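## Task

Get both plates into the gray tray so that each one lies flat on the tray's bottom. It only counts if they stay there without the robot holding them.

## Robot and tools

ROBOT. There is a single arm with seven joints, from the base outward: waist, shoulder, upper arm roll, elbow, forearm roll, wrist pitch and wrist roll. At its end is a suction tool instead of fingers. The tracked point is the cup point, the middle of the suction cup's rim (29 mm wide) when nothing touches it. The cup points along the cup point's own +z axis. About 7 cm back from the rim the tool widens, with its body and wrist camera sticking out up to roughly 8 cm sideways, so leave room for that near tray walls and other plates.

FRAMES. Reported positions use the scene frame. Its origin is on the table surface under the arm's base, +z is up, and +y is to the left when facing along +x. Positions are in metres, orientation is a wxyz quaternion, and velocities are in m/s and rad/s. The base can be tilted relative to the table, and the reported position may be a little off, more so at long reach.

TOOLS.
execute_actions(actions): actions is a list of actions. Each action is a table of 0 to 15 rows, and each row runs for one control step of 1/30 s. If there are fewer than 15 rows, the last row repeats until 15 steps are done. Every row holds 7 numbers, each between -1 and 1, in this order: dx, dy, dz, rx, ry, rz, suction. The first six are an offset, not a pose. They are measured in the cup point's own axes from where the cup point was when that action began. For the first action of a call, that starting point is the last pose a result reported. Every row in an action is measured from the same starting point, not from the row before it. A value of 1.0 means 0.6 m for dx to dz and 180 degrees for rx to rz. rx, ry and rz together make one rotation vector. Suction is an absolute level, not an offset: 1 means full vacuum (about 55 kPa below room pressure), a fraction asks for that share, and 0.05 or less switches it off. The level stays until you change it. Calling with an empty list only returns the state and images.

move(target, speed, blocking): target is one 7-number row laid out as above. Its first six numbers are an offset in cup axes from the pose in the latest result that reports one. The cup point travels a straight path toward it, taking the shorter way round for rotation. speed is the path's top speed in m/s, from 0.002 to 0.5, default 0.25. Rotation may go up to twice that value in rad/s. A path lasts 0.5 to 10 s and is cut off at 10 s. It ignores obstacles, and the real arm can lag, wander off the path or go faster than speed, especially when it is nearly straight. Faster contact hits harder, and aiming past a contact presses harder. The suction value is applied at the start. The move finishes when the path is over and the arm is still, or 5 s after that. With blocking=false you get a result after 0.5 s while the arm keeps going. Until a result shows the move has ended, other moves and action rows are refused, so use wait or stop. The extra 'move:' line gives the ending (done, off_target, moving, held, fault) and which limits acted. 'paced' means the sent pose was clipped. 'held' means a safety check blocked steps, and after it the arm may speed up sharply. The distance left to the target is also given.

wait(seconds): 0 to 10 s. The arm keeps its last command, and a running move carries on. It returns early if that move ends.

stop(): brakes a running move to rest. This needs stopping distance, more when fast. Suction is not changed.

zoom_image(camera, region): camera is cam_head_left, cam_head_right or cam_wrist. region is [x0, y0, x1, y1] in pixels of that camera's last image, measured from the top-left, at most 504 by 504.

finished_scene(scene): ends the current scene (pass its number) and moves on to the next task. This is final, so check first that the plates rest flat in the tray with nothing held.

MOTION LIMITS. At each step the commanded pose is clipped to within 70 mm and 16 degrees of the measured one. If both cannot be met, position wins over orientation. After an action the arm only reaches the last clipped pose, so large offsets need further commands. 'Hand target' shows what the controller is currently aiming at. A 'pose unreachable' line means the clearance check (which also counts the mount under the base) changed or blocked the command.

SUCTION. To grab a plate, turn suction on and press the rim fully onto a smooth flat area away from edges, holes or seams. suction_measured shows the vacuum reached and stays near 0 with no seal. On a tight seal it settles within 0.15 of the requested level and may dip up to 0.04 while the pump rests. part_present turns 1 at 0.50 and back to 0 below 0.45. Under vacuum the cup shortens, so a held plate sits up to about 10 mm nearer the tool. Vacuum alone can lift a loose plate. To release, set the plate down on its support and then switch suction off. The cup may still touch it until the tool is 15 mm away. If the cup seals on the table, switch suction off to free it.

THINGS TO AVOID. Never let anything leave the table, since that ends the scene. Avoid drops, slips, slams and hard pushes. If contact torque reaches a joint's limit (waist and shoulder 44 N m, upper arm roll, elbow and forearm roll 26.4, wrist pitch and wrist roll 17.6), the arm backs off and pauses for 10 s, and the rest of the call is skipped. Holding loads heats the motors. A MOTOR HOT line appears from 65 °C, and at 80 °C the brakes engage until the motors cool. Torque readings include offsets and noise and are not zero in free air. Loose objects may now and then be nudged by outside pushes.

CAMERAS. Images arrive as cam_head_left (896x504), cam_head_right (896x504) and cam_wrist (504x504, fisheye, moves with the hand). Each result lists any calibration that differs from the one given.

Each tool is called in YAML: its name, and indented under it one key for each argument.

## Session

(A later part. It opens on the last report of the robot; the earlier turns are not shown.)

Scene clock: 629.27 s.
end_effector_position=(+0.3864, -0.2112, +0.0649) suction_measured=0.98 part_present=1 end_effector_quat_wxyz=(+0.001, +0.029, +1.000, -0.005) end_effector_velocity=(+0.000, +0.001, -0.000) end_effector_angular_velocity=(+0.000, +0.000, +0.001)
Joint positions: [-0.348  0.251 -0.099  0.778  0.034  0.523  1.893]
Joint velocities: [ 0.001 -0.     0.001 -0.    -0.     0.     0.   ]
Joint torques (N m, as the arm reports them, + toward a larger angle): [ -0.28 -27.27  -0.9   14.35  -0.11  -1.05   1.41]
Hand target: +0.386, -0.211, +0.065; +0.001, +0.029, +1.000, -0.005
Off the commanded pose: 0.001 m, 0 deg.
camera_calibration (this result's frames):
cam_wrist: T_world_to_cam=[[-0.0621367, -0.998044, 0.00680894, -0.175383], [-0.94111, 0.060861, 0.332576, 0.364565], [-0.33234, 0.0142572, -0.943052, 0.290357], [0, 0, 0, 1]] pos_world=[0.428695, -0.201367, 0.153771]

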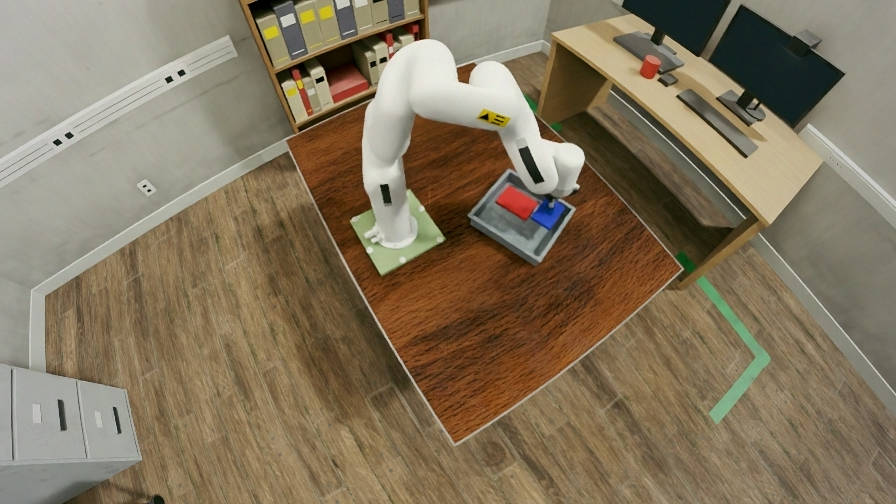

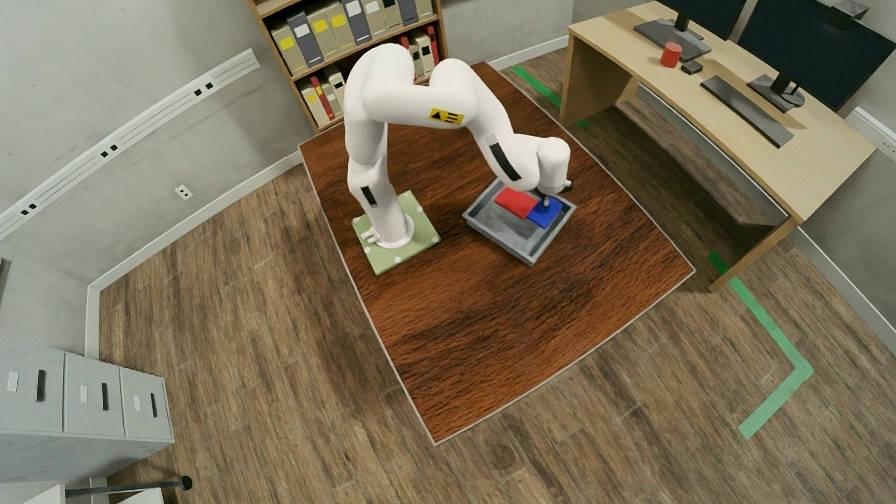

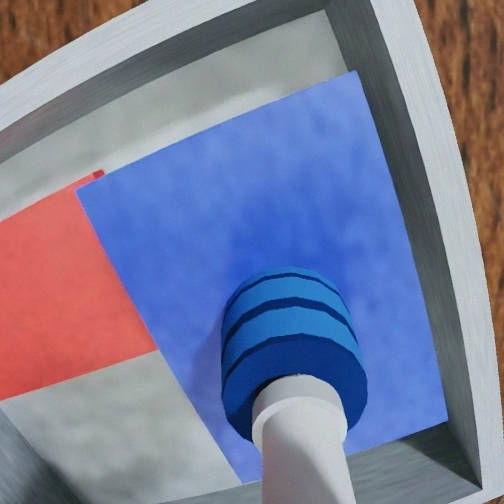

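execute_actions:
  actions:
    - [[0,0.00001,0.00139,-0.0001,0,0,1],[0.00001,0.00005,0.00548,-0.0003,0.0001,0,1],[0.00003,0.00011,0.01203,-0.0007,0.0002,0,1],[0.00005,0.00019,0.02066,-0.0012,0.0003,0,1],[0.00007,0.00028,0.03087,-0.0017,0.0004,0,1],[0.0001,0.00038,0.04207,-0.0022,0.0006,0,1],[0.00013,0.00049,0.0536,-0.0026,0.0007,0,1],[0.00015,0.00059,0.0648,-0.0028,0.0007,0,1],[0.00018,0.00068,0.07501,-0.0029,0.00075,0,1],[0.0002,0.00076,0.08364,-0.0029,0.00075,0,1],[0.00021,0.00082,0.09019,-0.0029,0.00075,0,1],[0.00022,0.00086,0.09428,-0.0029,0.00075,0,1],[0.00023,0.00087,0.09567,-0.0029,0.00075,0,1],[0.00023,0.00087,0.09567,-0.0029,0.00075,0,1],[0.00023,0.00087,0.09567,-0.0029,0.00075,0,1]]

Scene clock: 670.13 s.
end_effector_position=(+0.3843, -0.2098, +0.0094) suction_measured=0.99 part_present=1 end_effector_quat_wxyz=(-0.002, +0.029, +1.000, +0.001) end_effector_velocity=(+0.010, -0.004, -0.060) end_effector_angular_velocity=(+0.004, -0.010, +0.004)
Joint positions: [-0.364  0.406 -0.078  0.786  0.081  0.387  1.856]
Joint velocities: [-0.03   0.198  0.038  0.061  0.047 -0.143 -0.041]
Joint torques (N m, as the arm reports them, + toward a larger angle): [ -0.53 -37.36  -1.3   14.29   0.04  -1.15   1.37]
Hand target: +0.386, -0.211, +0.008; +0.000, +0.029, +1.000, +0.000
Off the commanded pose: 0.003 m, 0 deg.
camera_calibration (this result's frames):
cam_wrist: T_world_to_cam=[[-0.0622156, -0.998054, -0.00426315, -0.173646], [-0.939012, 0.0570866, 0.339113, 0.379282], [-0.33821, 0.0251013, -0.940736, 0.241832], [0, 0, 0, 1]] pos_world=[0.427137, -0.20103, 0.0981401]

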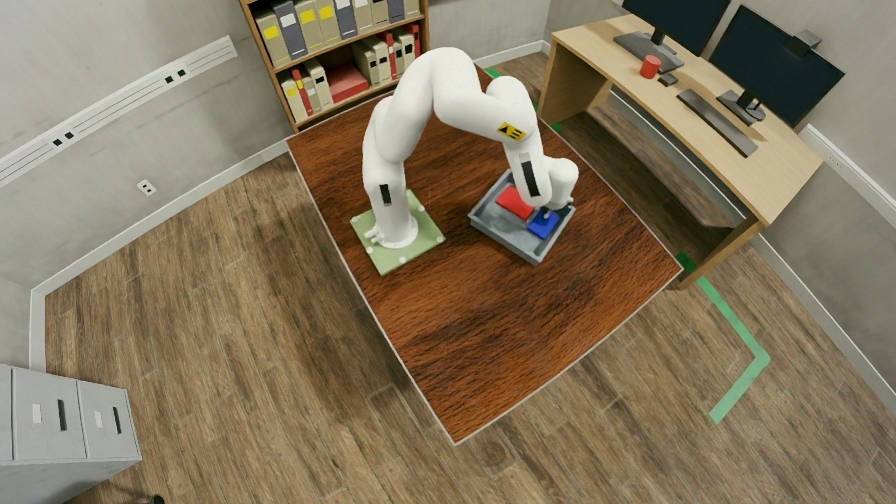

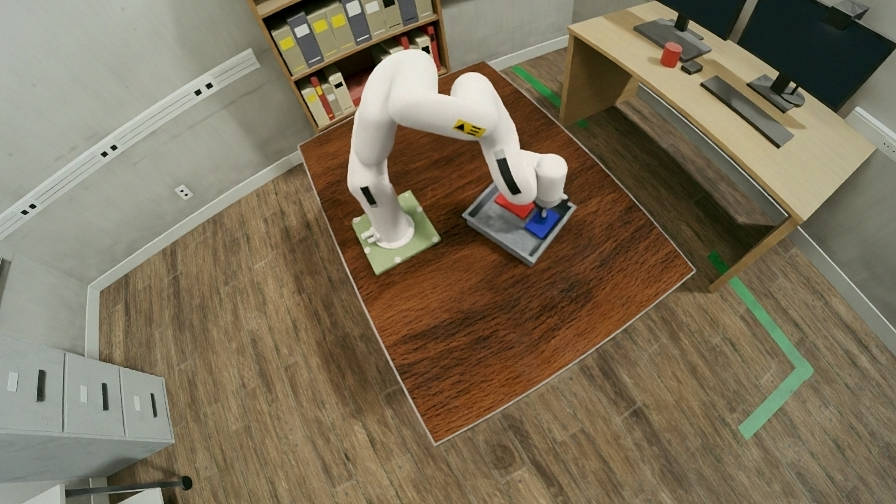

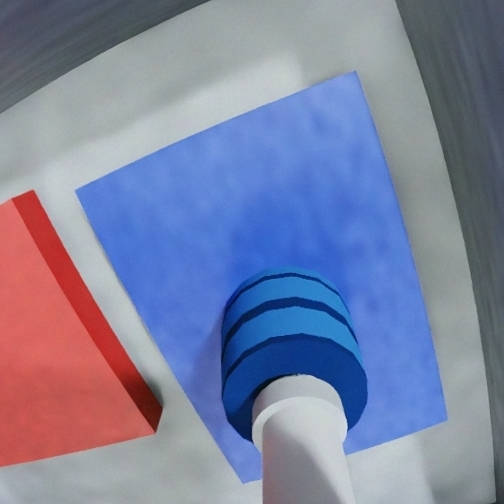

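execute_actions:
  actions: []

Scene clock: 671.80 s.
end_effector_position=(+0.3864, -0.2110, +0.0077) suction_measured=0.98 part_present=1 end_effector_quat_wxyz=(+0.000, +0.029, +1.000, +0.000) end_effector_velocity=(-0.001, +0.000, -0.000) end_effector_angular_velocity=(+0.001, +0.001, -0.001)
Joint positions: [-0.366  0.415 -0.076  0.792  0.084  0.379  1.854]
Joint velocities: [-0.001  0.     0.    -0.001  0.     0.001  0.   ]
Joint torques (N m, as the arm reports them, + toward a larger angle): [ -0.68 -29.98  -1.26  12.5    0.13  -0.99   1.39]
Hand target: +0.386, -0.211, +0.008; +0.000, +0.029, +1.000, +0.000
Off the commanded pose: 0.000 m, 0 deg.
camera_calibration (this result's frames):
cam_wrist: T_world_to_cam=[[-0.0621528, -0.998063, -0.00280752, -0.174699], [-0.94056, 0.0576304, 0.334701, 0.382666], [-0.333891, 0.0234433, -0.94232, 0.238893], [0, 0, 0, 1]] pos_world=[0.428827, -0.202015, 0.0965443]

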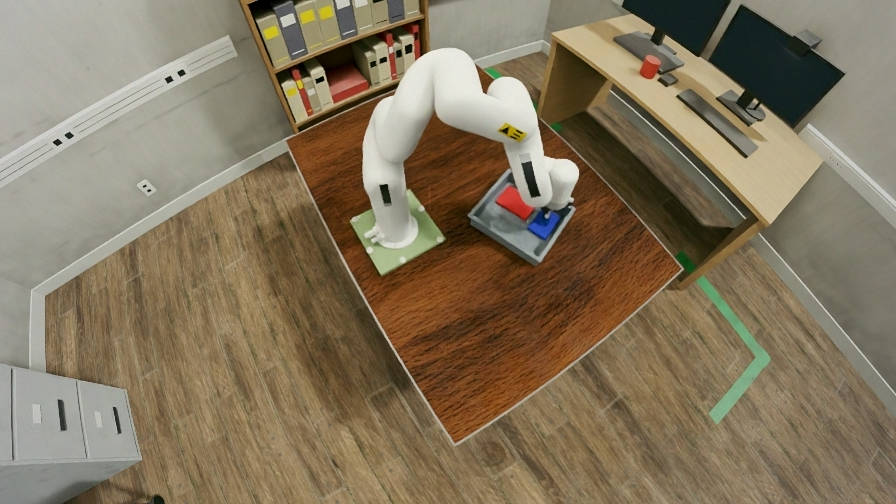

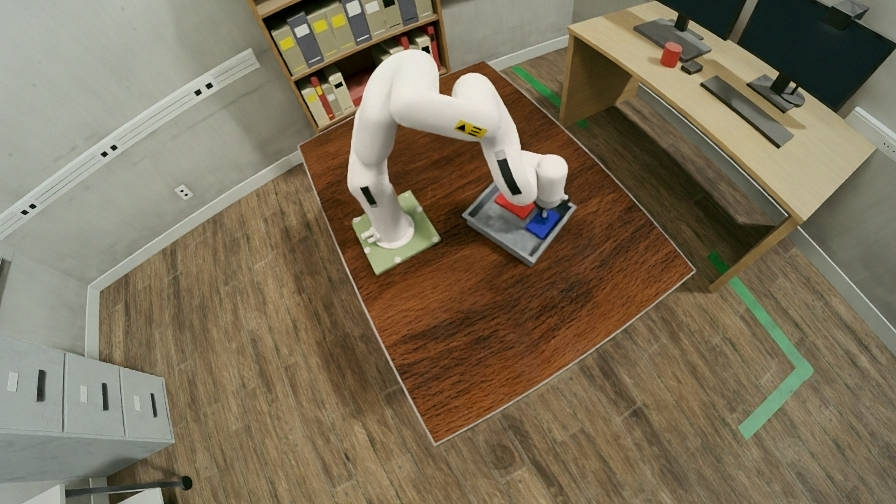

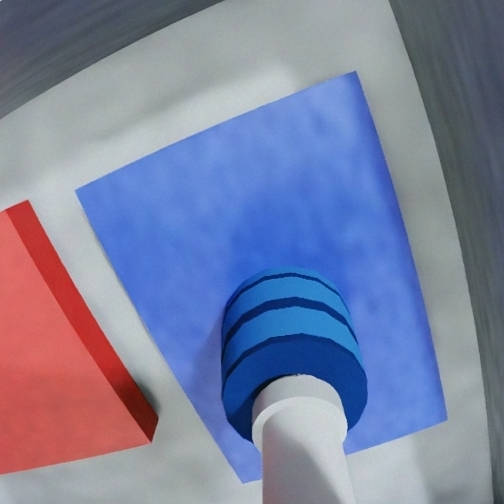

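zoom_image:
  camera: "cam_wrist"
  region: [0, 160, 100, 260]

zoom_image:
  camera: "cam_wrist"
  region: [110, 370, 210, 470]

zoom_image:
  camera: "cam_head_left"
  region: [490, 180, 580, 255]

Region (0, 160, 100, 260) of cam_wrist's 504x504 image, scaled by 5.040, with more detail than that image has.

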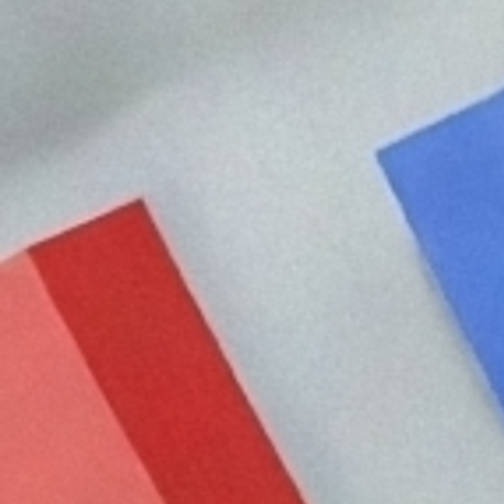

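Region (110, 370, 210, 470) of cam_wrist's 504x504 image, scaled by 5.040, with more detail than that image has.

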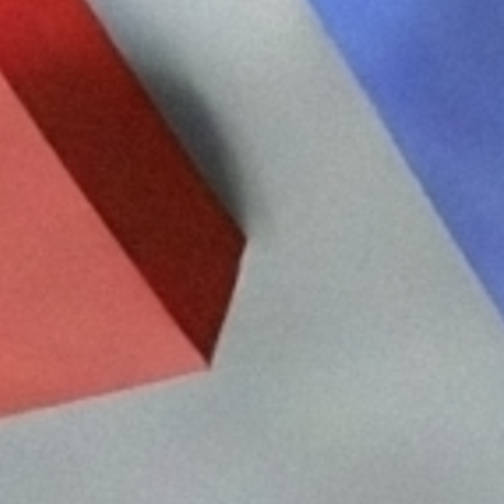

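Region (490, 180, 580, 255) of cam_head_left's 896x504 image, scaled by 5.600, with more detail than that image has.

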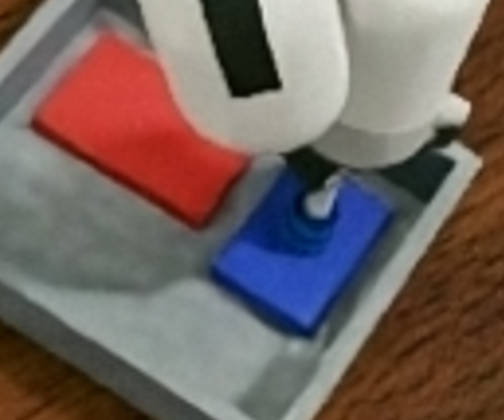

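execute_actions:
  actions:
    - [[0,0,0.003,0,0,0,1],[0,0,0.005,0,0,0,1],[0,0,0.0057,0,0,0,1],[0,0,0.0057,0,0,0,1],[0,0,0.0057,0,0,0,1],[0,0,0.0057,0,0,0,1],[0,0,0.0057,0,0,0,0],[0,0,0.0038,0,0,0,0],[0,0,-0.0012,0,0,0,0],[0,0,-0.0088,0,0,0,0],[0,0,-0.0177,0,0,0,0],[0,0,-0.0265,0,0,0,0],[0,0,-0.0342,0,0,0,0],[0,0,-0.0392,0,0,0,0],[0,0,-0.041,0,0,0,0]]

Scene clock: 710.73 s.
end_effector_position=(+0.3860, -0.2108, +0.0226) suction_measured=0.00 part_present=0 end_effector_quat_wxyz=(-0.000, +0.029, +1.000, +0.000) end_effector_velocity=(+0.005, -0.004, +0.126) end_effector_angular_velocity=(-0.011, -0.021, -0.000)
Joint positions: [-0.362  0.37  -0.082  0.786  0.074  0.419  1.86 ]
Joint velocities: [ 0.034 -0.36  -0.05  -0.032 -0.074  0.302  0.053]
Joint torques (N m, as the arm reports them, + toward a larger angle): [ -0.78 -26.74  -0.94  13.32   0.16  -1.3    1.37]
Hand target: +0.386, -0.211, +0.032; +0.001, +0.029, +1.000, +0.000
Off the commanded pose: 0.010 m, 0 deg.
camera_calibration (this result's frames):
cam_wrist: T_world_to_cam=[[-0.0621354, -0.998062, -0.00332739, -0.174558], [-0.940222, 0.0574154, 0.335687, 0.377087], [-0.334846, 0.0239866, -0.941968, 0.25336], [0, 0, 0, 1]] pos_world=[0.428536, -0.201948, 0.111493]

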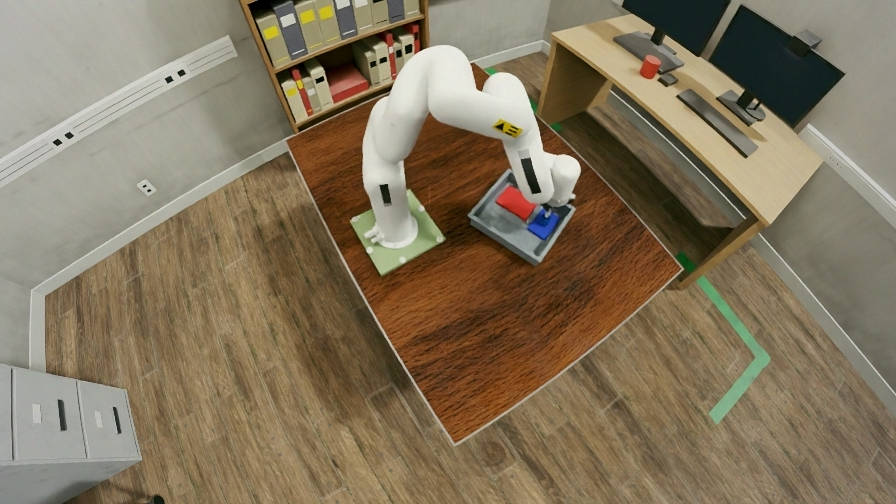

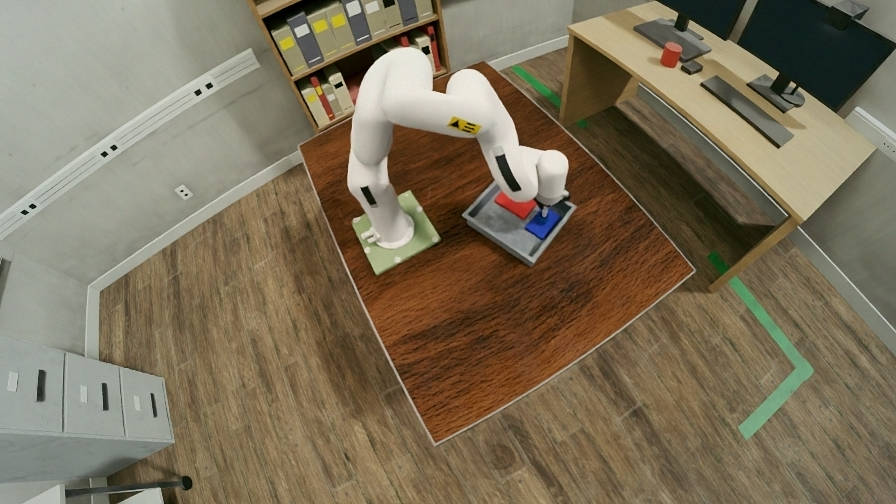

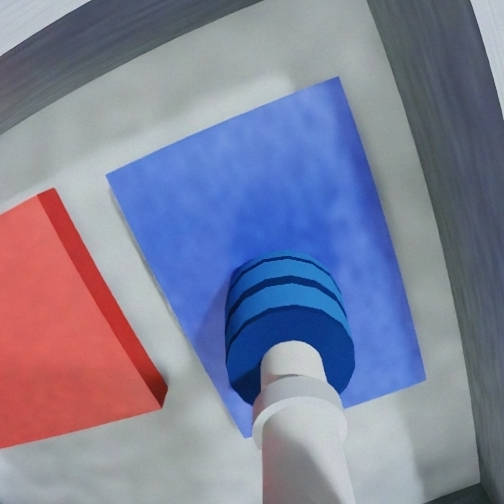

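execute_actions:
  actions: []

zoom_image:
  camera: "cam_head_left"
  region: [460, 160, 590, 270]

zoom_image:
  camera: "cam_head_right"
  region: [455, 160, 585, 270]

Scene clock: 718.00 s.
end_effector_position=(+0.3865, -0.2111, +0.0317) suction_measured=0.00 part_present=0 end_effector_quat_wxyz=(+0.001, +0.029, +1.000, +0.000) end_effector_velocity=(+0.000, +0.000, -0.000) end_effector_angular_velocity=(+0.001, -0.000, -0.000)
Joint positions: [-0.359  0.345 -0.086  0.785  0.069  0.441  1.864]
Joint velocities: [-0.     0.     0.001 -0.     0.001 -0.001  0.   ]
Joint torques (N m, as the arm reports them, + toward a larger angle): [ -0.58 -28.62  -0.87  12.84   0.09  -1.07   1.33]
Hand target: +0.386, -0.211, +0.032; +0.001, +0.029, +1.000, +0.000
Off the commanded pose: 0.001 m, 0 deg.
camera_calibration (this result's frames):
cam_wrist: T_world_to_cam=[[-0.0621998, -0.99806, -0.00259099, -0.174783], [-0.940647, 0.0577535, 0.334437, 0.374765], [-0.333639, 0.0232391, -0.942415, 0.261397], [0, 0, 0, 1]] pos_world=[0.428862, -0.202163, 0.120556]

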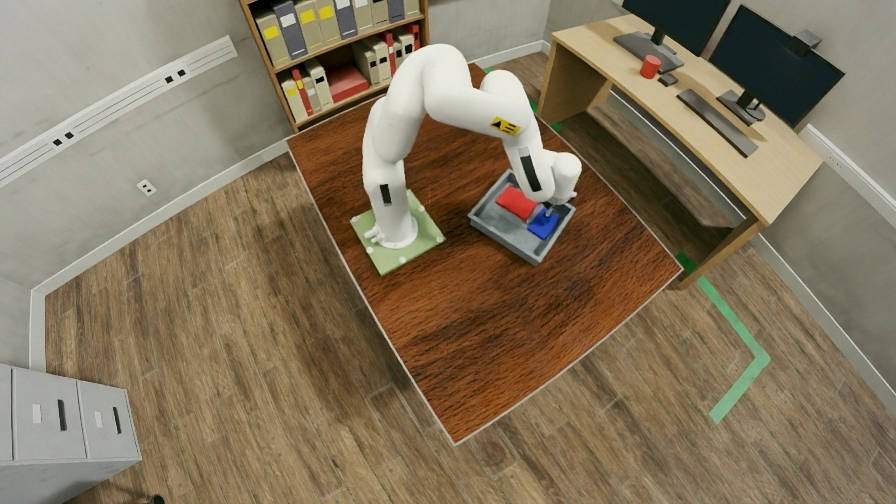

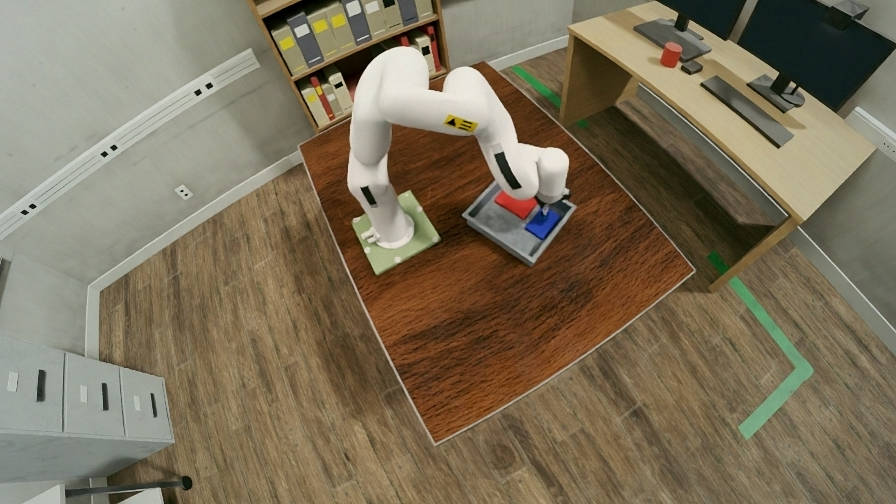

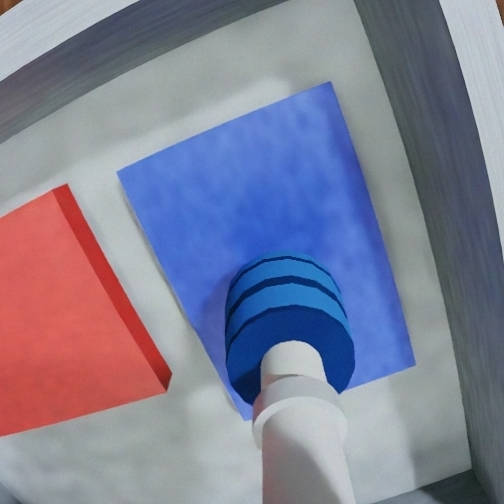

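Region (460, 160, 590, 270) of cam_head_left's 896x504 image, scaled by 3.877, with more detail than that image has; it fills the top 426 rows of this view, and the rest is white.

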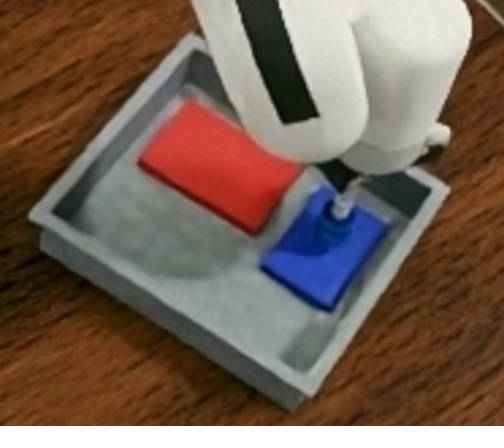

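Region (455, 160, 585, 270) of cam_head_right's 896x504 image, scaled by 3.877, with more detail than that image has; it fills the top 426 rows of this view, and the rest is white.

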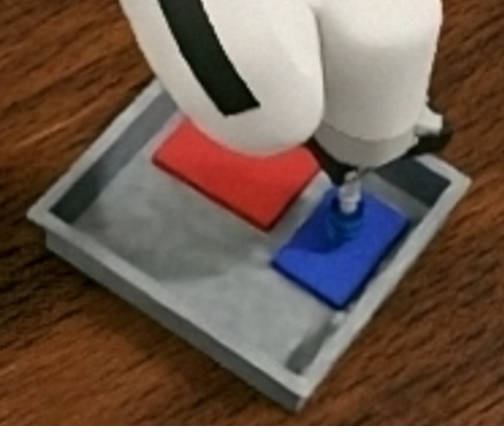

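Both plates lie flat on the tray floor, clear of each other and the walls; suction is off and the cup is about 27 mm above the release point.

finished_scene:
  scene: 2

The scene is finished: the task was done.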